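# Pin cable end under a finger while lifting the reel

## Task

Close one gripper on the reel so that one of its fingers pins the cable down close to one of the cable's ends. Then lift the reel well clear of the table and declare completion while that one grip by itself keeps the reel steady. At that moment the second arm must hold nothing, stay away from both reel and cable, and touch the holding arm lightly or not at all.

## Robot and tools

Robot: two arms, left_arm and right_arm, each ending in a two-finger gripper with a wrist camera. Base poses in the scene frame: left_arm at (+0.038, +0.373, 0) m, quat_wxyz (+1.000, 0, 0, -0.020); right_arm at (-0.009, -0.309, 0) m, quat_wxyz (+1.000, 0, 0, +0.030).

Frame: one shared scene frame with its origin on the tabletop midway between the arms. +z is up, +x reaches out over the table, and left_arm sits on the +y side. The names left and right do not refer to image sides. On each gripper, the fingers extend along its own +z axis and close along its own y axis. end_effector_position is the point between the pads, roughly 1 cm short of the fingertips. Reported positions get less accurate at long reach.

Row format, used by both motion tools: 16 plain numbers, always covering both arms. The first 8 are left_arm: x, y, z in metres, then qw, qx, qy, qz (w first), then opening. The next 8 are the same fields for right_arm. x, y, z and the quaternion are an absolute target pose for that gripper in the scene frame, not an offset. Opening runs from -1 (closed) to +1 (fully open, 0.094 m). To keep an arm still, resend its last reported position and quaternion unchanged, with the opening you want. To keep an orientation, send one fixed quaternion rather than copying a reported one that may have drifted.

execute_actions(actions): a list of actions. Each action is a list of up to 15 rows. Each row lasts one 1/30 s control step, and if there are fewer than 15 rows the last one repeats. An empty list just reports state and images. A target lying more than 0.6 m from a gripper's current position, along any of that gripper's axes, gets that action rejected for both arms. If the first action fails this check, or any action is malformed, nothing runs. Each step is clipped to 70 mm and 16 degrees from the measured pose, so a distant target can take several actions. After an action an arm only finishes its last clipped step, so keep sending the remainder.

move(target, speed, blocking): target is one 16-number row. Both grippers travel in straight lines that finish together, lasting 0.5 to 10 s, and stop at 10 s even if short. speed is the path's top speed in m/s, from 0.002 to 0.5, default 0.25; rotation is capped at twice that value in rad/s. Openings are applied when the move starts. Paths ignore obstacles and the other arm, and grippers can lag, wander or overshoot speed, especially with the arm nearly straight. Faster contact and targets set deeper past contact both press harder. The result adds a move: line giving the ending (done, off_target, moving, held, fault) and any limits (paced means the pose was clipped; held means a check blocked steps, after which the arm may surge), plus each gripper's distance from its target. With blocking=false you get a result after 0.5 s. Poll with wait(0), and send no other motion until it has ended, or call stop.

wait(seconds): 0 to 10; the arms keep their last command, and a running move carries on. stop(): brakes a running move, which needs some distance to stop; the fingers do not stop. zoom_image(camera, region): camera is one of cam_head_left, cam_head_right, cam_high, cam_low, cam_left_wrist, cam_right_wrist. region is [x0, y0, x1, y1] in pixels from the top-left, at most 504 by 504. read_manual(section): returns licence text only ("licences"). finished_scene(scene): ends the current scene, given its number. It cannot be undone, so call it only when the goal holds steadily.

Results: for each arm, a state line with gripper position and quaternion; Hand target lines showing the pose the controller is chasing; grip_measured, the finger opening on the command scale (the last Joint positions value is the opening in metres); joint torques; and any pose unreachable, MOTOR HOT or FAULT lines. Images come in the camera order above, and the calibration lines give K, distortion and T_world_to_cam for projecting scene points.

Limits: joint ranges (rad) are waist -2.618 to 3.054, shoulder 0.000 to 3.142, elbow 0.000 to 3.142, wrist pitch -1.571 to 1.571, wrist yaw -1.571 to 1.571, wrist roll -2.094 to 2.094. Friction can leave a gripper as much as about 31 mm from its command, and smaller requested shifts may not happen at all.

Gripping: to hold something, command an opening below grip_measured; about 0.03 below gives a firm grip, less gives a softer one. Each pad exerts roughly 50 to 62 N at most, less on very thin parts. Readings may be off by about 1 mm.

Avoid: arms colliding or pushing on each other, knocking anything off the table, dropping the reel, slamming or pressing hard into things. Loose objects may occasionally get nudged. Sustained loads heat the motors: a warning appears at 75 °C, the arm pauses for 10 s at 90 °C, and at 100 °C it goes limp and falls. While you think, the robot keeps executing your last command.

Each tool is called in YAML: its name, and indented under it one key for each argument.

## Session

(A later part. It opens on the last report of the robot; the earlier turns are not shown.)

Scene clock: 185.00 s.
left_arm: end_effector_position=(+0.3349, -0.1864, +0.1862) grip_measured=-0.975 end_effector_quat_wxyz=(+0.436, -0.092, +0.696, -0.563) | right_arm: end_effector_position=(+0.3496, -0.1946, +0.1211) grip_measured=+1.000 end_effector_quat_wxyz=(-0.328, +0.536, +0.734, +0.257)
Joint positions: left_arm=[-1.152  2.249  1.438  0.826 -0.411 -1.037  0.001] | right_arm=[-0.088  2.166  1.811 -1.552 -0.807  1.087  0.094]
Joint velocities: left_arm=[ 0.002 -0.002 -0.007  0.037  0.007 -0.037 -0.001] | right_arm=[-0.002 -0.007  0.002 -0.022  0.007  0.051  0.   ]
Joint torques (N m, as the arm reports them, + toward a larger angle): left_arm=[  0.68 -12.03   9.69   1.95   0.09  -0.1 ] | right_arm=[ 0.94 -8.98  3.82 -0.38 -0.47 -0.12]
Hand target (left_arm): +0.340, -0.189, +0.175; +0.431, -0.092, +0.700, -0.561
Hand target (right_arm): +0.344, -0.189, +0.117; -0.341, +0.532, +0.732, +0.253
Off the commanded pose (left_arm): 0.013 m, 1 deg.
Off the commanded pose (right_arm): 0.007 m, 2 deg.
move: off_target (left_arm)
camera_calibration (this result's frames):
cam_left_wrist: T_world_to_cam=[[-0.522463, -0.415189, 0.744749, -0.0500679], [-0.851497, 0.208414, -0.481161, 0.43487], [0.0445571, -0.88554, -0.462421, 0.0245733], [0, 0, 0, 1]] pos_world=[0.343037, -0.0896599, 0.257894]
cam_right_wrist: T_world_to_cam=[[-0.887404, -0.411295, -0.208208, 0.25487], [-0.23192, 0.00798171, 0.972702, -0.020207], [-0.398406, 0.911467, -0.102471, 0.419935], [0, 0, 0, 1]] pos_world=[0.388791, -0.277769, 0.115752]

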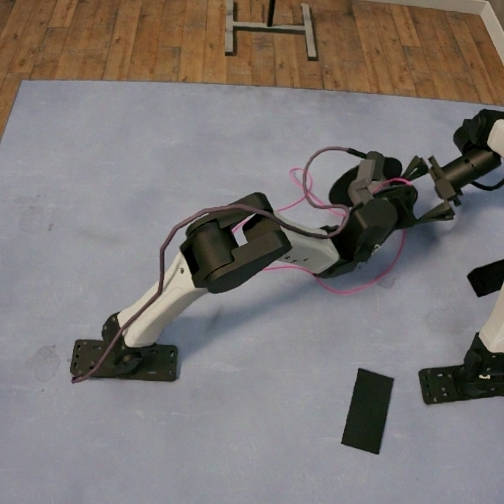

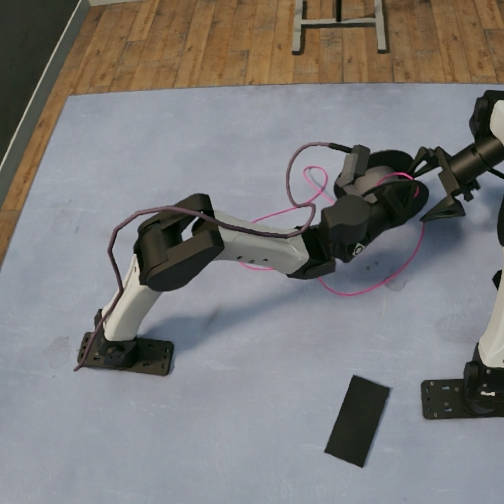

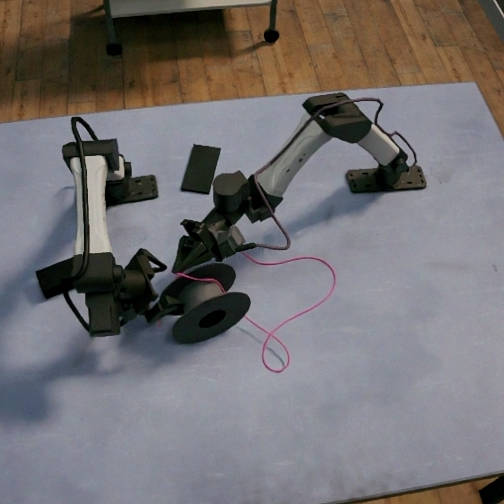

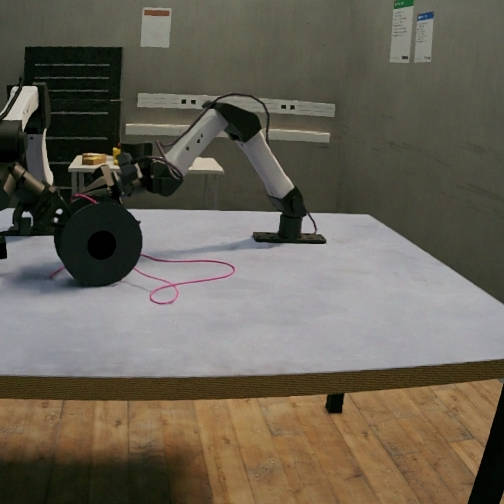

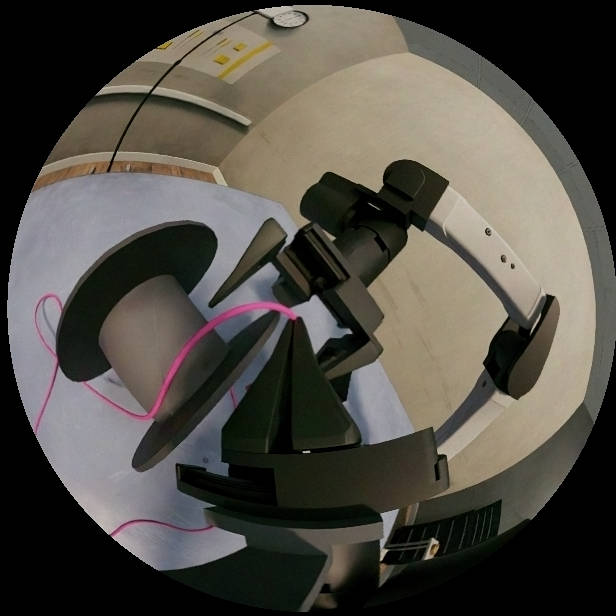

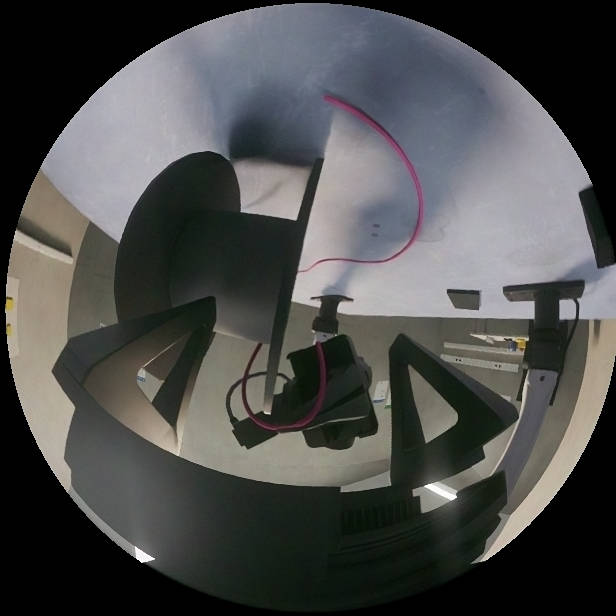

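move:
  target: [0.34,-0.195,0.175,0.431,-0.092,0.7,-0.561,-1,0.338,-0.163,0.13,0.339,-0.531,-0.728,-0.25,0.7]
  speed: 0.04

zoom_image:
  camera: "cam_right_wrist"
  region: [150,150,480,480]

zoom_image:
  camera: "cam_head_right"
  region: [340,130,500,260]

Scene clock: 201.30 s.
left_arm: end_effector_position=(+0.3369, -0.1914, +0.1844) grip_measured=-0.975 end_effector_quat_wxyz=(+0.436, -0.092, +0.695, -0.565) | right_arm: end_effector_position=(+0.3415, -0.1677, +0.1255) grip_measured=+0.702 end_effector_quat_wxyz=(-0.341, +0.537, +0.731, +0.247)
Joint positions: left_arm=[-1.152  2.272  1.466  0.826 -0.41  -1.037  0.001] | right_arm=[-0.019  2.14   1.786 -1.521 -0.827  1.172  0.08 ]
Joint velocities: left_arm=[-0.002  0.007 -0.002  0.007  0.007 -0.007 -0.001] | right_arm=[ 0.007  0.002 -0.002 -0.066  0.022  0.051  0.   ]
Joint torques (N m, as the arm reports them, + toward a larger angle): left_arm=[  0.55 -12.97   9.61   1.86   0.06  -0.09] | right_arm=[  0.98 -11.15   3.62  -0.23  -0.46  -0.02]
Hand target (left_arm): +0.340, -0.195, +0.175; +0.431, -0.092, +0.700, -0.561
Hand target (right_arm): +0.338, -0.163, +0.130; -0.341, +0.533, +0.732, +0.252
Off the commanded pose (left_arm): 0.011 m, 1 deg.
Off the commanded pose (right_arm): 0.007 m, 1 deg.
move: off_target (left_arm)
camera_calibration (this result's frames):
cam_left_wrist: T_world_to_cam=[[-0.523795, -0.411352, 0.745941, -0.0488454], [-0.850659, 0.206392, -0.483511, 0.436461], [0.044937, -0.887802, -0.458027, 0.0178546], [0, 0, 0, 1]] pos_world=[0.344892, -0.0943232, 0.255647]
cam_right_wrist: T_world_to_cam=[[-0.890096, -0.418304, -0.180973, 0.256019], [-0.201941, 0.00598854, 0.979379, -0.0380184], [-0.408595, 0.908287, -0.089803, 0.393958], [0, 0, 0, 1]] pos_world=[0.381173, -0.250505, 0.118946]

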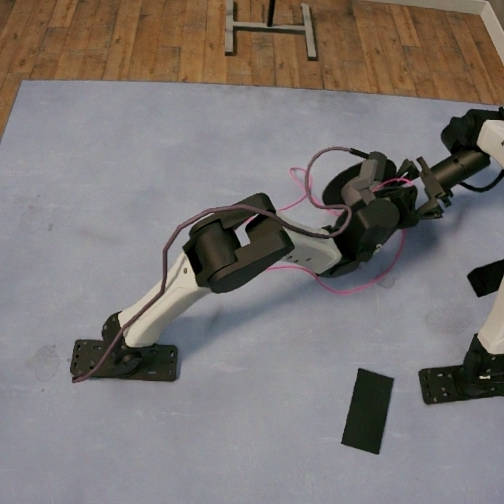

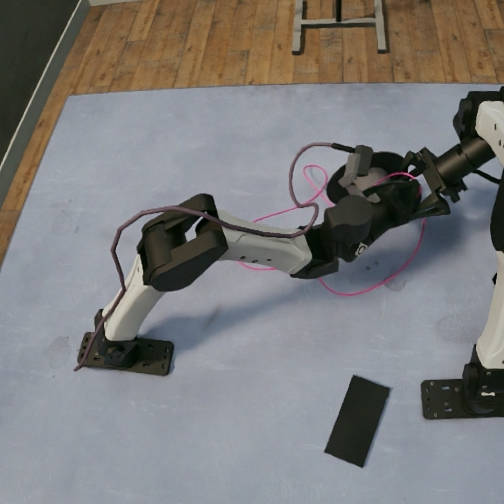

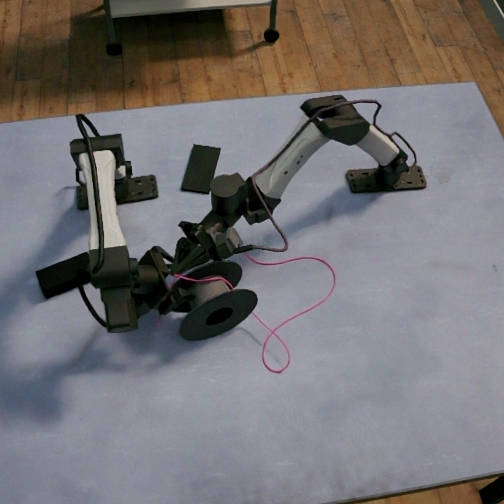

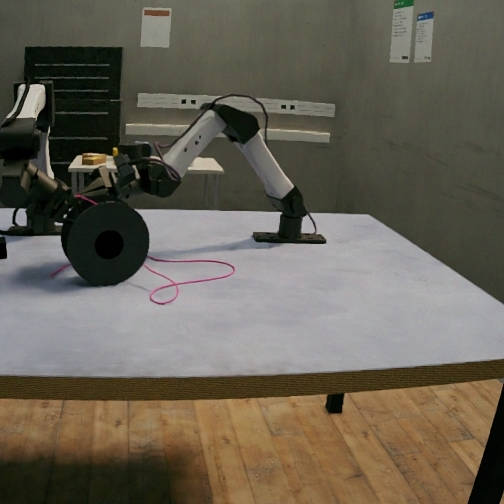

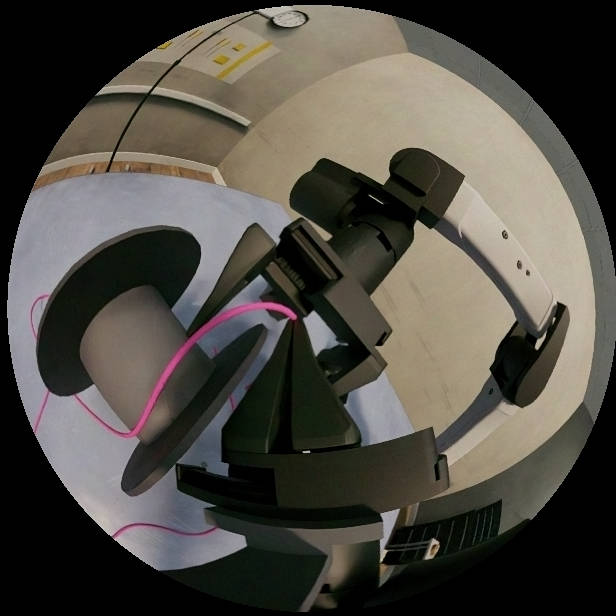

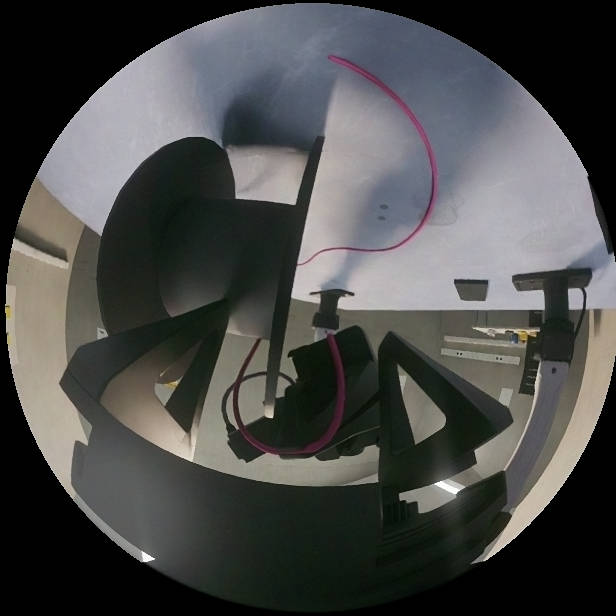

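Region (150, 150, 480, 480) of cam_right_wrist's 616x616 image, scaled by 1.527, with more detail than that image has.

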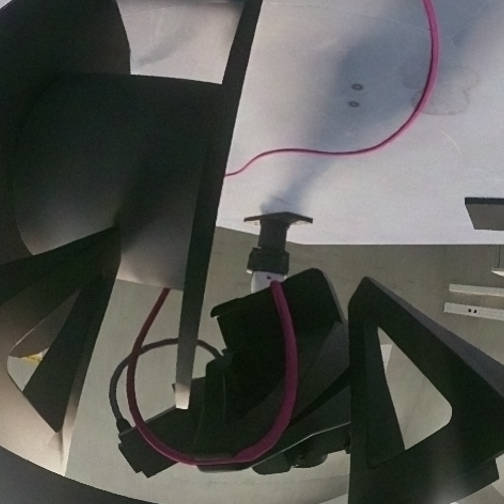

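Region (340, 130, 500, 260) of cam_head_right's 504x504 image, scaled by 3.150, with more detail than that image has; it fills the top 410 rows of this view, and the rest is white.

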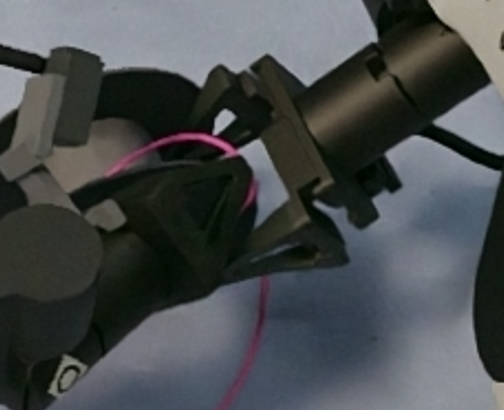

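move:
  target: [0.34,-0.195,0.175,0.431,-0.092,0.7,-0.561,-1,0.35,-0.16,0.13,0.339,-0.531,-0.728,-0.25,-0.1]
  speed: 0.03

zoom_image:
  camera: "cam_right_wrist"
  region: [150,200,480,530]

Scene clock: 208.80 s.
left_arm: end_effector_position=(+0.3382, -0.1908, +0.1848) grip_measured=-0.975 end_effector_quat_wxyz=(+0.437, -0.093, +0.694, -0.565) | right_arm: end_effector_position=(+0.3472, -0.1674, +0.1249) grip_measured=-0.098 end_effector_quat_wxyz=(-0.339, +0.539, +0.730, +0.248)
Joint positions: left_arm=[-1.15   2.272  1.466  0.826 -0.41  -1.037  0.001] | right_arm=[-0.019  2.159  1.814 -1.524 -0.828  1.181  0.042]
Joint velocities: left_arm=[-0.002 -0.012 -0.012 -0.022  0.051  0.022 -0.001] | right_arm=[ 0.007  0.022 -0.002 -0.081 -0.022  0.066  0.   ]
Joint torques (N m, as the arm reports them, + toward a larger angle): left_arm=[  0.28 -13.01   9.71   1.83   0.06  -0.08] | right_arm=[ 1.38 -9.15  6.97 -0.4  -0.52  0.08]
Hand target (left_arm): +0.340, -0.195, +0.175; +0.431, -0.092, +0.700, -0.561
Hand target (right_arm): +0.350, -0.160, +0.130; -0.341, +0.534, +0.732, +0.252
Off the commanded pose (left_arm): 0.011 m, 1 deg.
Off the commanded pose (right_arm): 0.009 m, 1 deg.
move: off_target (left_arm)
camera_calibration (this result's frames):
cam_left_wrist: T_world_to_cam=[[-0.522866, -0.411816, 0.746337, -0.0486344], [-0.85112, 0.203976, -0.483724, 0.437367], [0.04697, -0.888145, -0.457157, 0.0175623], [0, 0, 0, 1]] pos_world=[0.345998, -0.0936431, 0.255891]
cam_right_wrist: T_world_to_cam=[[-0.892264, -0.413604, -0.181096, 0.2626], [-0.202627, 0.00837556, 0.97922, -0.0355847], [-0.403493, 0.910418, -0.0912806, 0.394727], [0, 0, 0, 1]] pos_world=[0.386368, -0.250456, 0.118432]

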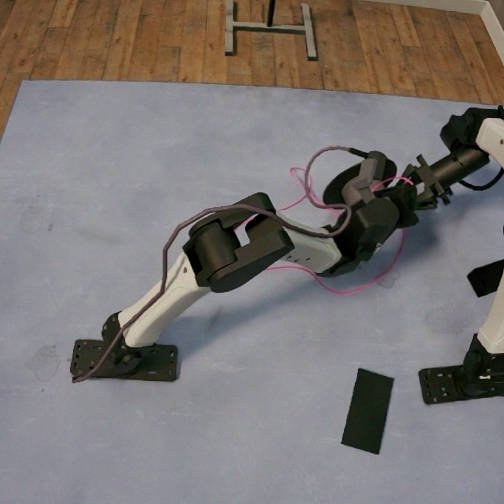

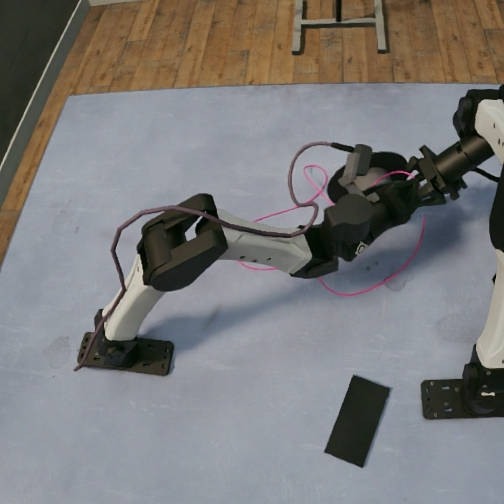

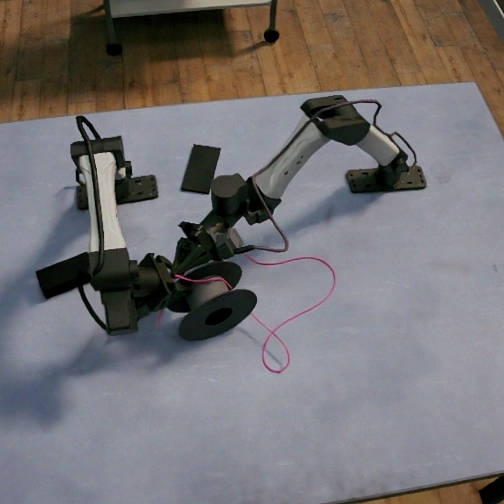

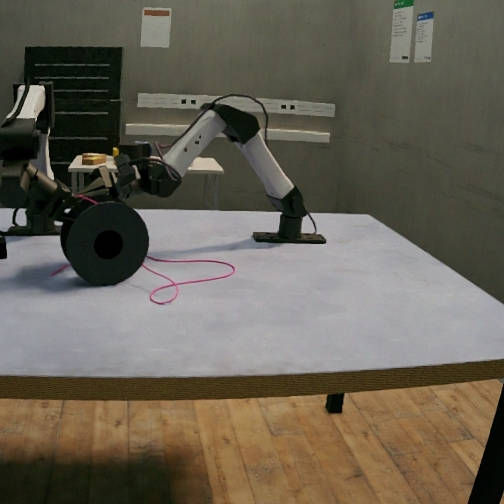

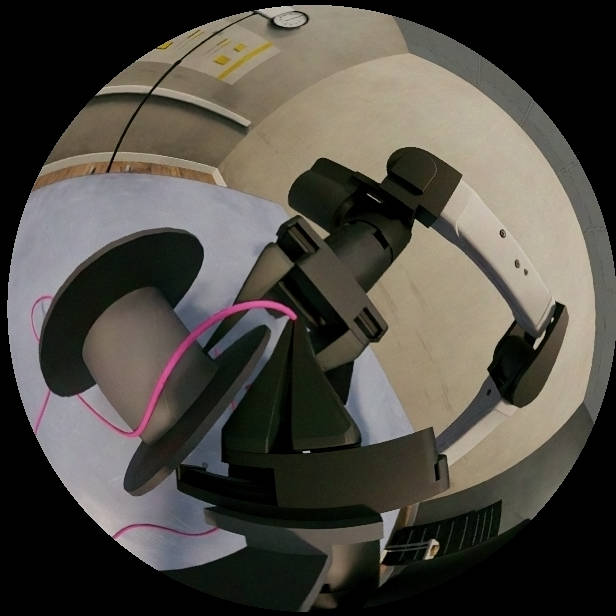

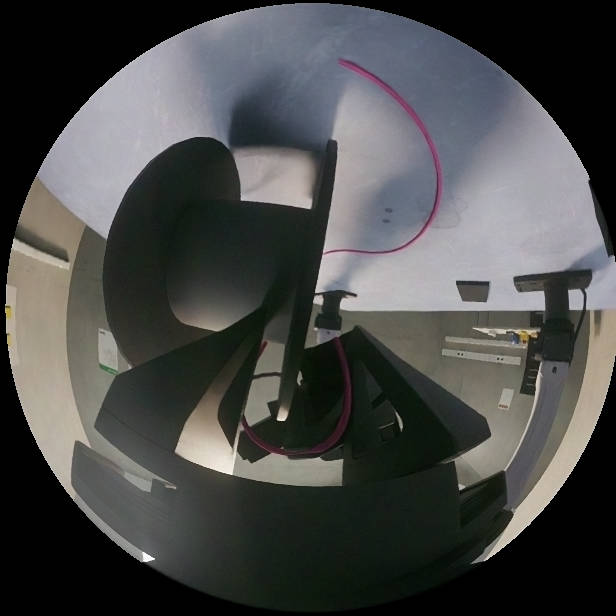

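Region (150, 200, 480, 530) of cam_right_wrist's 616x616 image, scaled by 1.527, with more detail than that image has.

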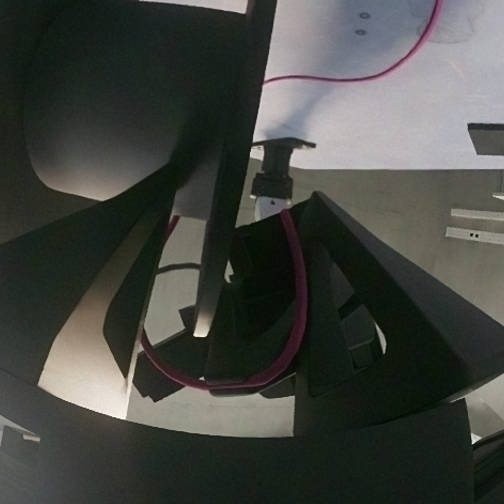

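Tail is touching the finger and being pushed. Continue.

move:
  target: [0.34,-0.195,0.175,0.431,-0.092,0.7,-0.561,-1,0.355,-0.16,0.13,0.339,-0.531,-0.728,-0.25,-0.55]
  speed: 0.03

zoom_image:
  camera: "cam_right_wrist"
  region: [150,200,480,530]

Scene clock: 215.13 s.
left_arm: end_effector_position=(+0.3429, -0.1873, +0.1869) grip_measured=-0.975 end_effector_quat_wxyz=(+0.443, -0.101, +0.690, -0.563) | right_arm: end_effector_position=(+0.3502, -0.1683, +0.1234) grip_measured=-0.548 end_effector_quat_wxyz=(-0.341, +0.540, +0.730, +0.241)
Joint positions: left_arm=[-1.145  2.272  1.466  0.835 -0.425 -1.038  0.001] | right_arm=[-0.019  2.182  1.846 -1.544 -0.819  1.18   0.021]
Joint velocities: left_arm=[-0.002  0.012  0.002 -0.022  0.022  0.066 -0.   ] | right_arm=[ 0.002 -0.007  0.012 -0.037 -0.051  0.037 -0.001]
Joint torques (N m, as the arm reports them, + toward a larger angle): left_arm=[ -0.09 -12.99   9.61   1.73   0.22  -0.11] | right_arm=[ 1.34 -9.42  7.33 -0.34 -0.6   0.02]
Hand target (left_arm): +0.340, -0.194, +0.175; +0.431, -0.092, +0.700, -0.561
Hand target (right_arm): +0.355, -0.160, +0.130; -0.341, +0.534, +0.732, +0.252
Off the commanded pose (left_arm): 0.014 m, 2 deg.
Off the commanded pose (right_arm): 0.012 m, 1 deg.
move: off_target (left_arm, right_arm)
camera_calibration (this result's frames):
cam_left_wrist: T_world_to_cam=[[-0.516779, -0.415469, 0.748549, -0.0494916], [-0.85358, 0.182756, -0.487854, 0.439327], [0.0658865, -0.891059, -0.44908, 0.0128216], [0, 0, 0, 1]] pos_world=[0.34858, -0.0894272, 0.257133]
cam_right_wrist: T_world_to_cam=[[-0.892528, -0.418102, -0.169067, 0.262483], [-0.193356, 0.0160756, 0.980997, -0.0357091], [-0.407439, 0.908258, -0.0951904, 0.398124], [0, 0, 0, 1]] pos_world=[0.38958, -0.251281, 0.117305]

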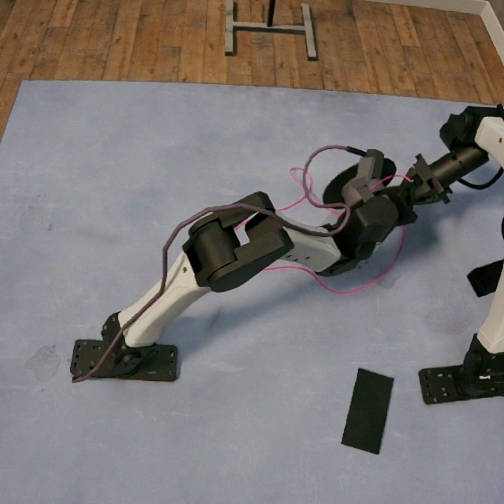

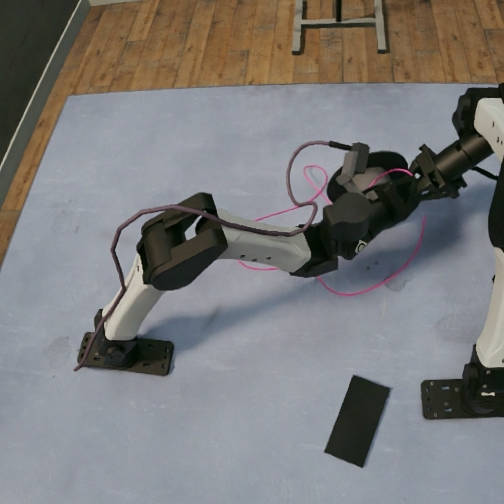

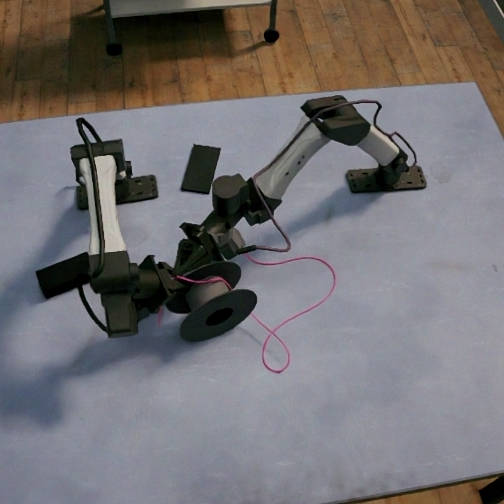

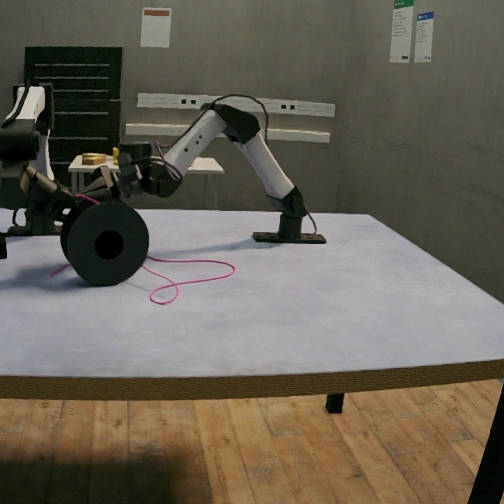

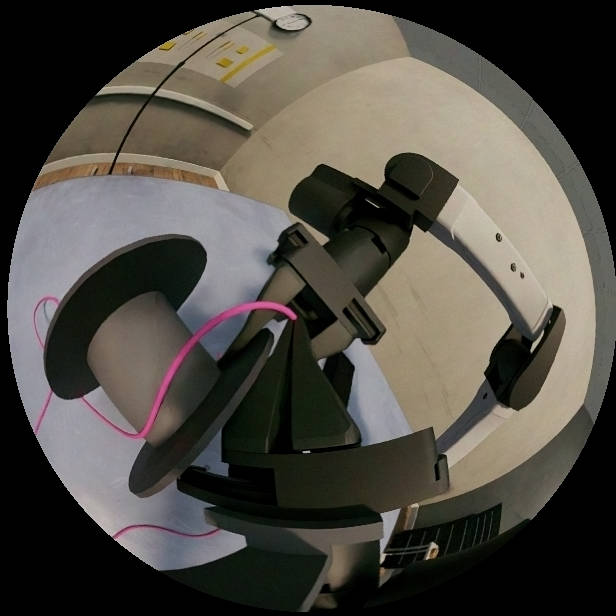

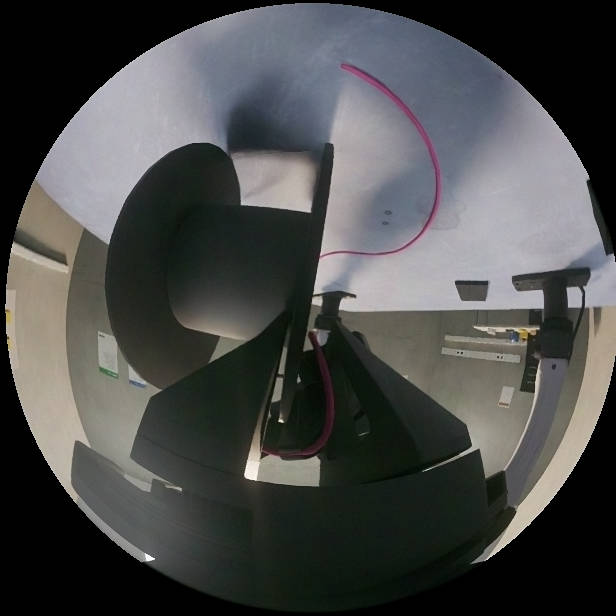

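Region (150, 200, 480, 530) of cam_right_wrist's 616x616 image, scaled by 1.527, with more detail than that image has.

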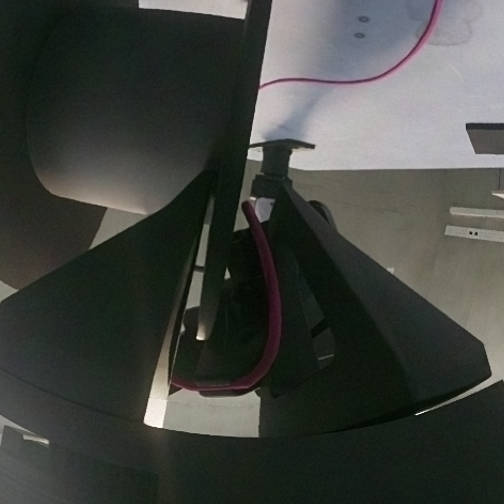

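execute_actions:
  actions:
    - [[0.352,-0.185,0.2,0.44,-0.1,0.69,-0.563,-1,0.362,-0.16,0.13,0.339,-0.531,-0.728,-0.25,-0.7]]
    - [[0.352,-0.185,0.2,0.44,-0.1,0.69,-0.563,-1,0.362,-0.16,0.13,0.339,-0.531,-0.728,-0.25,-1]]
    - [[0.352,-0.185,0.2,0.44,-0.1,0.69,-0.563,-0.5,0.36,-0.165,0.125,0.339,-0.531,-0.728,-0.25,-1]]
    - [[0.32,-0.15,0.215,0.44,-0.1,0.69,-0.563,-0.5,0.36,-0.165,0.125,0.339,-0.531,-0.728,-0.25,-1]]

move:
  target: [0.2,0.15,0.3,0.506,0.395,0.713,-0.28,1,0.36,-0.165,0.125,0.339,-0.531,-0.728,-0.25,-1]

zoom_image:
  camera: "cam_head_left"
  region: [300,110,500,280]

Scene clock: 235.10 s.
left_arm: end_effector_position=(+0.3225, -0.1536, +0.2273) grip_measured=-0.502 end_effector_quat_wxyz=(+0.443, -0.099, +0.681, -0.575) | right_arm: end_effector_position=(+0.3627, -0.1654, +0.1259) grip_measured=-0.906 end_effector_quat_wxyz=(-0.332, +0.534, +0.734, +0.256)
Joint positions: left_arm=[-1.155  2.077  1.293  0.841 -0.423 -1.034  0.023] | right_arm=[-0.016  2.209  1.901 -1.539 -0.832  1.178  0.004]
Joint velocities: left_arm=[-0.007 -0.017 -0.046 -0.037  0.022  0.051 -0.001] | right_arm=[ 0.022 -0.007  0.002 -0.022  0.007  0.022 -0.001]
Joint torques (N m, as the arm reports them, + toward a larger angle): left_arm=[  0.   -13.6    6.69   1.87  -0.13  -0.06] | right_arm=[ 0.11 -9.47  5.22 -0.45 -0.42 -0.15]
Hand target (left_arm): +0.320, -0.151, +0.215; +0.440, -0.100, +0.691, -0.564
Hand target (right_arm): +0.360, -0.165, +0.125; -0.341, +0.534, +0.732, +0.252
Off the commanded pose (left_arm): 0.013 m, 2 deg.
Off the commanded pose (right_arm): 0.003 m, 1 deg.
joint sent to its limit (right arm) — the command would take joint 4 (wrist pitch) past its lower limit, so that joint was sent only as far as its limit.
camera_calibration (this result's frames):
cam_left_wrist: T_world_to_cam=[[-0.531114, -0.391842, 0.751251, -0.0686325], [-0.8451, 0.18112, -0.502993, 0.435905], [0.0610277, -0.902029, -0.427341, 0.0572857], [0, 0, 0, 1]] pos_world=[0.328435, -0.0541706, 0.295298]
cam_right_wrist: T_world_to_cam=[[-0.886407, -0.415048, -0.20498, 0.278065], [-0.226341, 0.00233838, 0.974045, -0.0251968], [-0.403796, 0.909796, -0.0960152, 0.399864], [0, 0, 0, 1]] pos_world=[0.402239, -0.248326, 0.119934]

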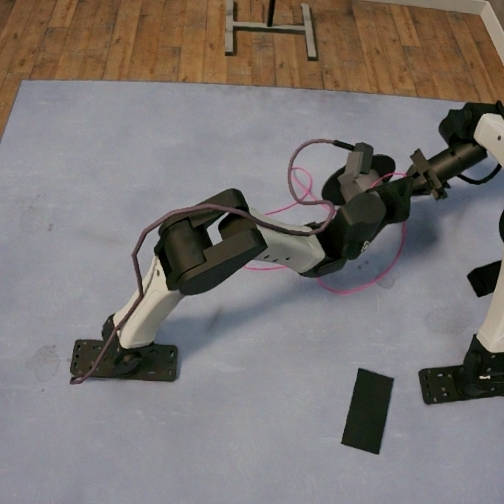

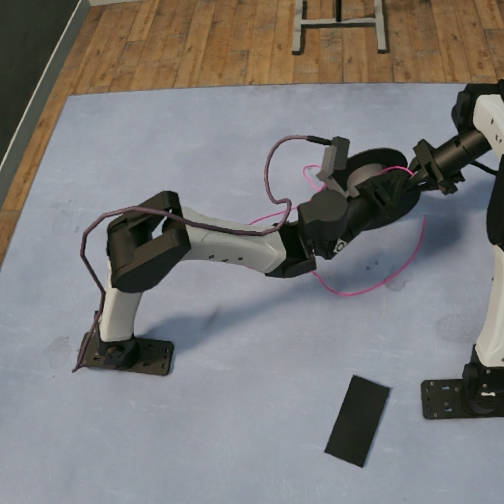

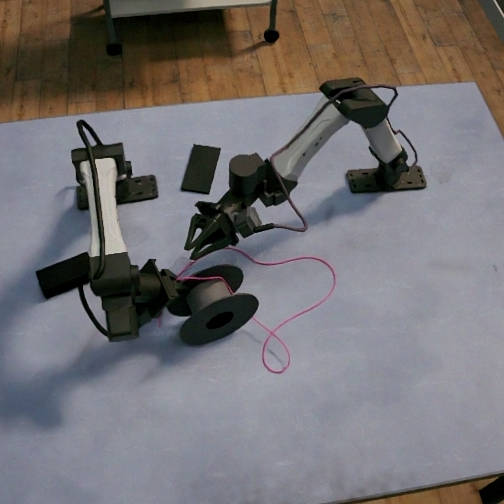

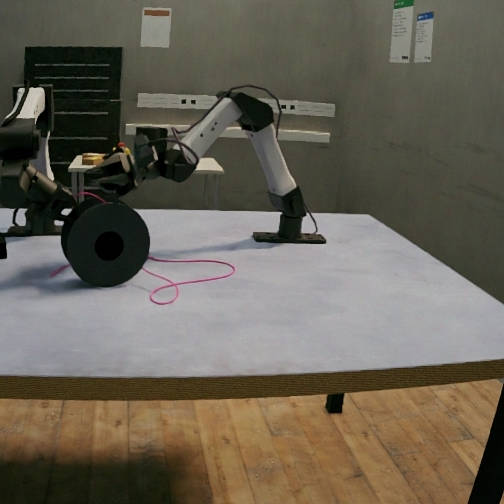

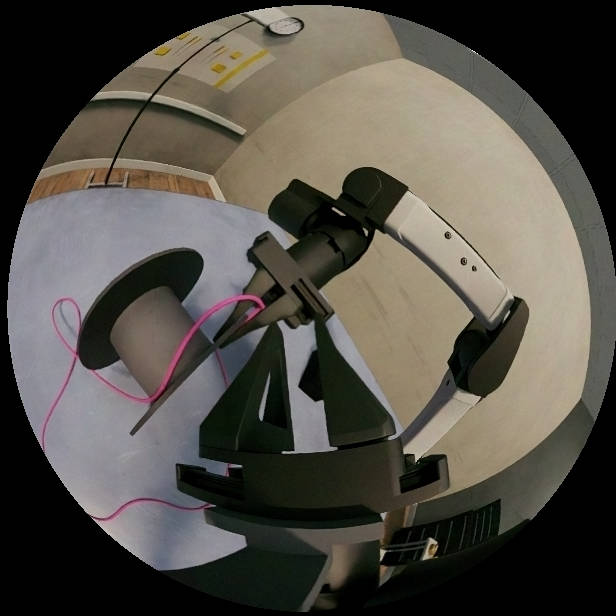

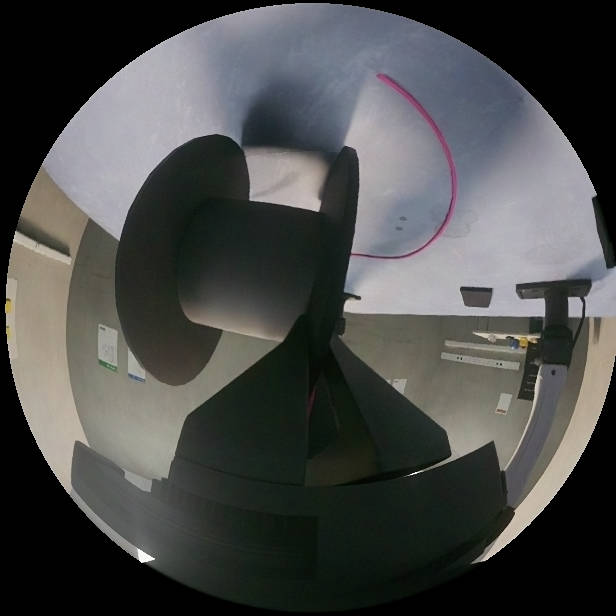

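Scene clock: 238.23 s.
left_arm: end_effector_position=(+0.2037, +0.1494, +0.2991) grip_measured=+1.000 end_effector_quat_wxyz=(+0.507, +0.393, +0.714, -0.280) | right_arm: end_effector_position=(+0.3628, -0.1654, +0.1259) grip_measured=-0.906 end_effector_quat_wxyz=(-0.332, +0.534, +0.734, +0.256)
Joint positions: left_arm=[-0.792  0.685  0.852 -0.507  0.166  0.057  0.094] | right_arm=[-0.016  2.209  1.901 -1.538 -0.832  1.178  0.004]
Joint velocities: left_arm=[0.002 0.002 0.007 0.007 0.007 0.022 0.   ] | right_arm=[-0.012  0.022 -0.022 -0.051  0.022 -0.037 -0.002]
Joint torques (N m, as the arm reports them, + toward a larger angle): left_arm=[ 0.78  0.21 10.12  1.86  0.12  0.04] | right_arm=[ 0.12 -9.49  5.2  -0.46 -0.42 -0.14]
Hand target (left_arm): +0.202, +0.152, +0.303; +0.508, +0.396, +0.712, -0.280
Hand target (right_arm): +0.360, -0.165, +0.125; -0.341, +0.534, +0.732, +0.251
Off the commanded pose (left_arm): 0.004 m, 0 deg.
Off the commanded pose (right_arm): 0.003 m, 1 deg.
joint sent to its limit (right arm) — the command would take joint 4 (wrist pitch) past its lower limit, so that joint was sent only as far as its limit.
move: done
camera_calibration (this result's frames):
cam_left_wrist: T_world_to_cam=[[-0.8962, -0.4133, -0.16127, 0.283527], [-0.341737, 0.874914, -0.343135, 0.0627968], [0.282915, -0.252405, -0.925338, 0.375252], [0, 0, 0, 1]] pos_world=[0.169393, 0.156956, 0.414507]
cam_right_wrist: T_world_to_cam=[[-0.886216, -0.41508, -0.205744, 0.278183], [-0.226969, 0.00185277, 0.9739, -0.0250393], [-0.403865, 0.909783, -0.0958521, 0.399858], [0, 0, 0, 1]] pos_world=[0.402336, -0.248269, 0.119947]

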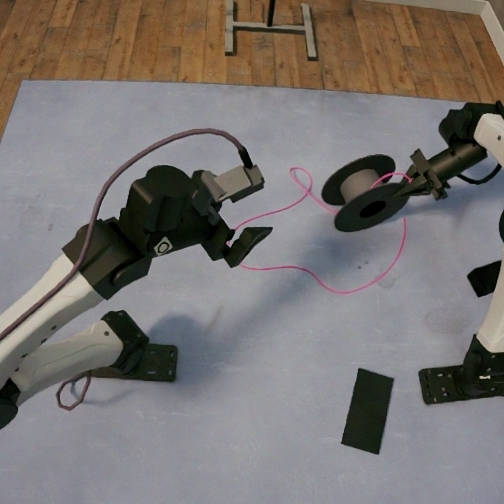

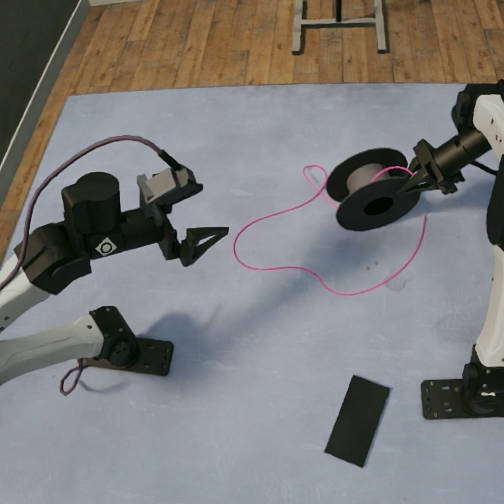

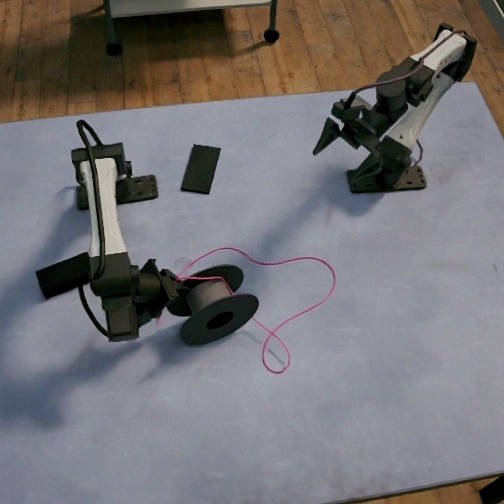

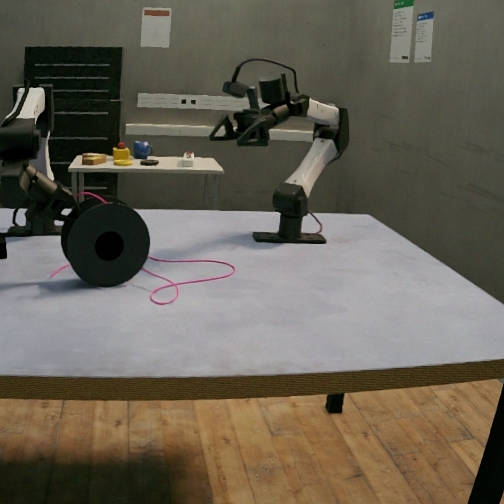

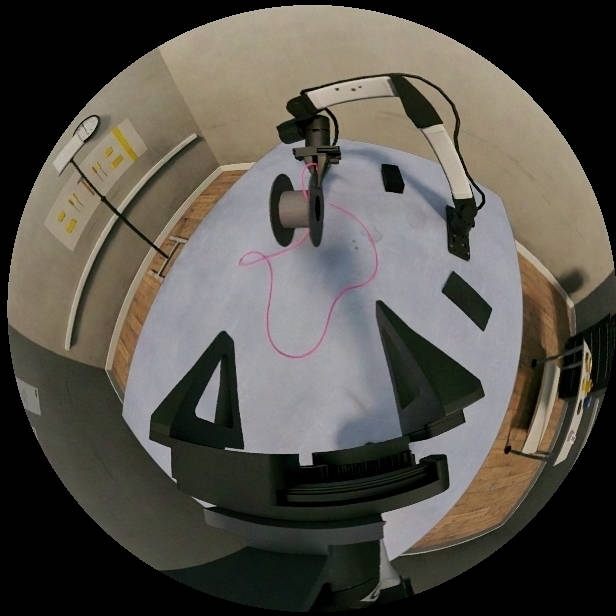

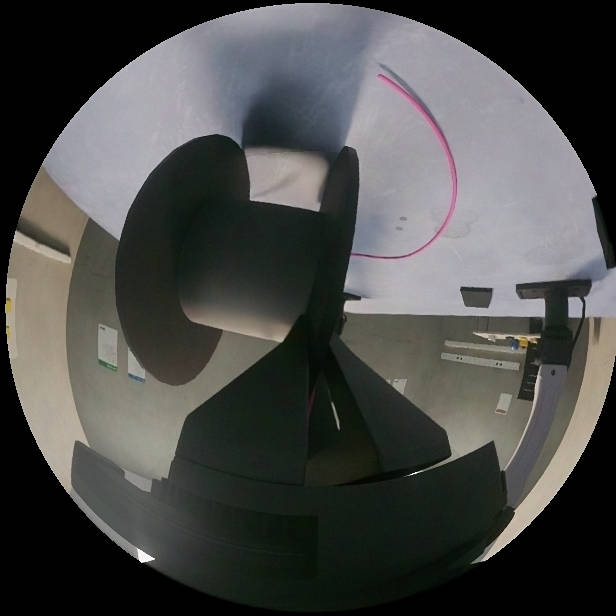

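Region (300, 110, 500, 280) of cam_head_left's 504x504 image, scaled by 2.520, with more detail than that image has; it fills the top 428 rows of this view, and the rest is white.

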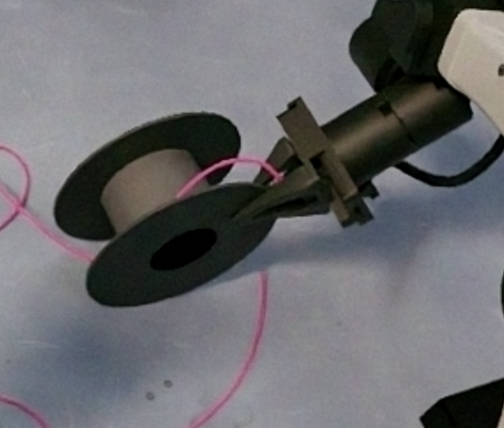

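move:
  target: [0.2,0.2,0.3,0.506,0.395,0.713,-0.28,1,0.36,-0.2,0.38,-0.02,0.62,0.68,0.39,-1]
  speed: 0.12

zoom_image:
  camera: "cam_right_wrist"
  region: [220,280,420,500]

Scene clock: 247.40 s.
left_arm: end_effector_position=(+0.2059, +0.1982, +0.2927) grip_measured=+1.000 end_effector_quat_wxyz=(+0.500, +0.394, +0.720, -0.277) | right_arm: end_effector_position=(+0.3671, -0.2049, +0.3673) grip_measured=-0.907 end_effector_quat_wxyz=(-0.024, +0.636, +0.672, +0.378)
Joint positions: left_arm=[-0.404  0.591  0.852 -0.672  0.524  0.211  0.094] | right_arm=[-0.022  1.814  2.379 -1.555 -0.549  1.722  0.004]
Joint velocities: left_arm=[ 0.002 -0.012 -0.012 -0.051 -0.007 -0.007  0.   ] | right_arm=[-0.007  0.002 -0.007 -0.066  0.037 -0.037  0.   ]
Joint torques (N m, as the arm reports them, + toward a larger angle): left_arm=[0.78 0.04 9.66 1.74 0.25 0.01] | right_arm=[ 0.72 -7.73  6.84  1.39 -0.4  -0.14]
Hand target (left_arm): +0.201, +0.201, +0.300; +0.508, +0.397, +0.713, -0.277
Hand target (right_arm): +0.360, -0.200, +0.384; -0.015, +0.623, +0.674, +0.397
Off the commanded pose (left_arm): 0.010 m, 1 deg.
Off the commanded pose (right_arm): 0.015 m, 3 deg.
joint sent to its limit (right arm) — the command would take joint 4 (wrist pitch) past its lower limit, so that joint was sent only as far as its limit.
move: off_target (right_arm)
camera_calibration (this result's frames):
cam_left_wrist: T_world_to_cam=[[-0.896916, -0.413448, -0.156854, 0.303545], [-0.347899, 0.878715, -0.326842, 0.0143442], [0.272962, -0.23858, -0.931972, 0.382261], [0, 0, 0, 1]] pos_world=[0.172902, 0.204095, 0.408557]
cam_right_wrist: T_world_to_cam=[[-0.799005, -0.0843693, -0.595377, 0.494132], [-0.580428, 0.36696, 0.726942, 0.0361914], [0.157148, 0.926403, -0.342173, 0.348654], [0, 0, 0, 1]] pos_world=[0.36103, -0.294585, 0.387185]

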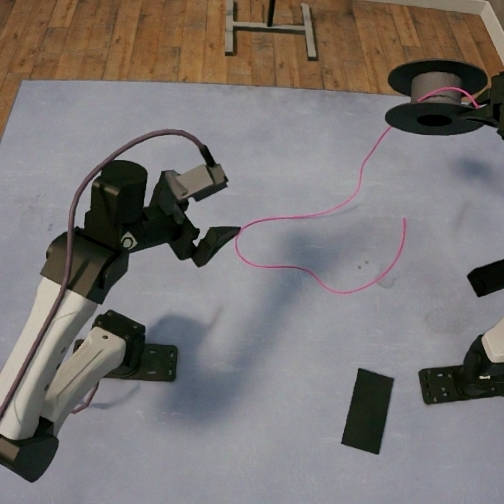

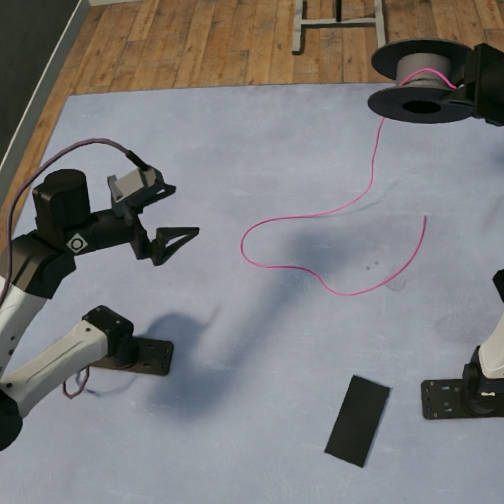

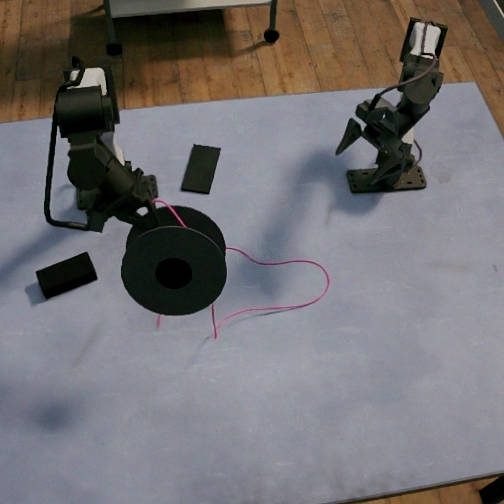

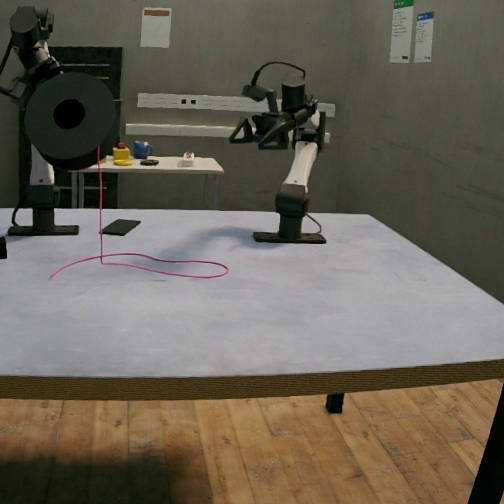

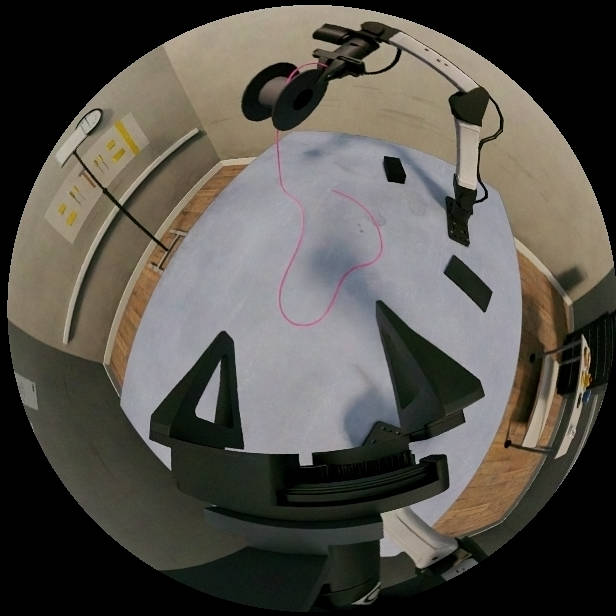

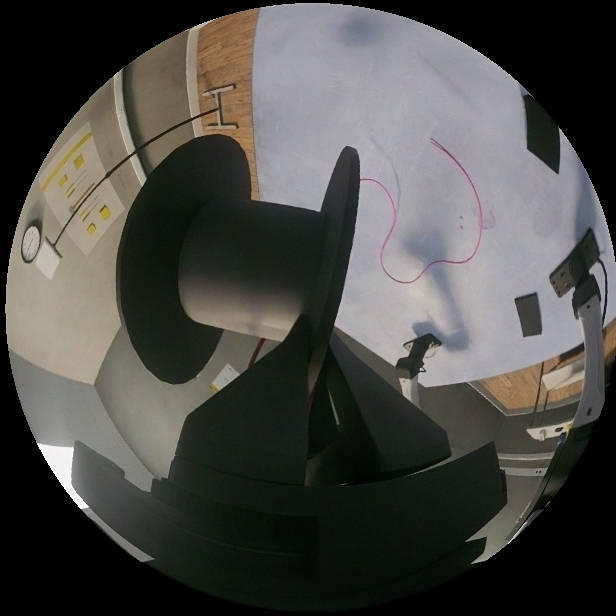

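Region (220, 280, 420, 500) of cam_right_wrist's 616x616 image, scaled by 2.291, with more detail than that image has; it fills the left 458 columns of this view, and the rest is white.

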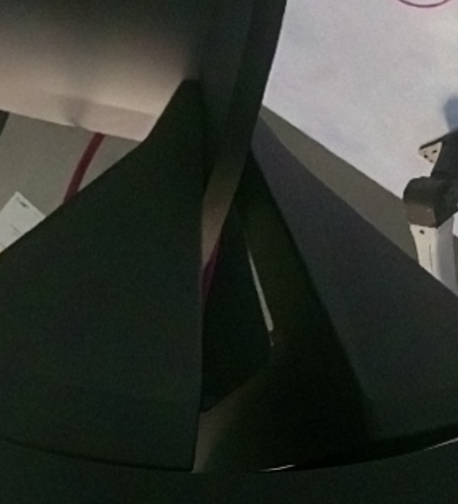

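The cable held under load, so it appears trapped.

finished_scene:
  scene: 1

The scene is finished: the task was done.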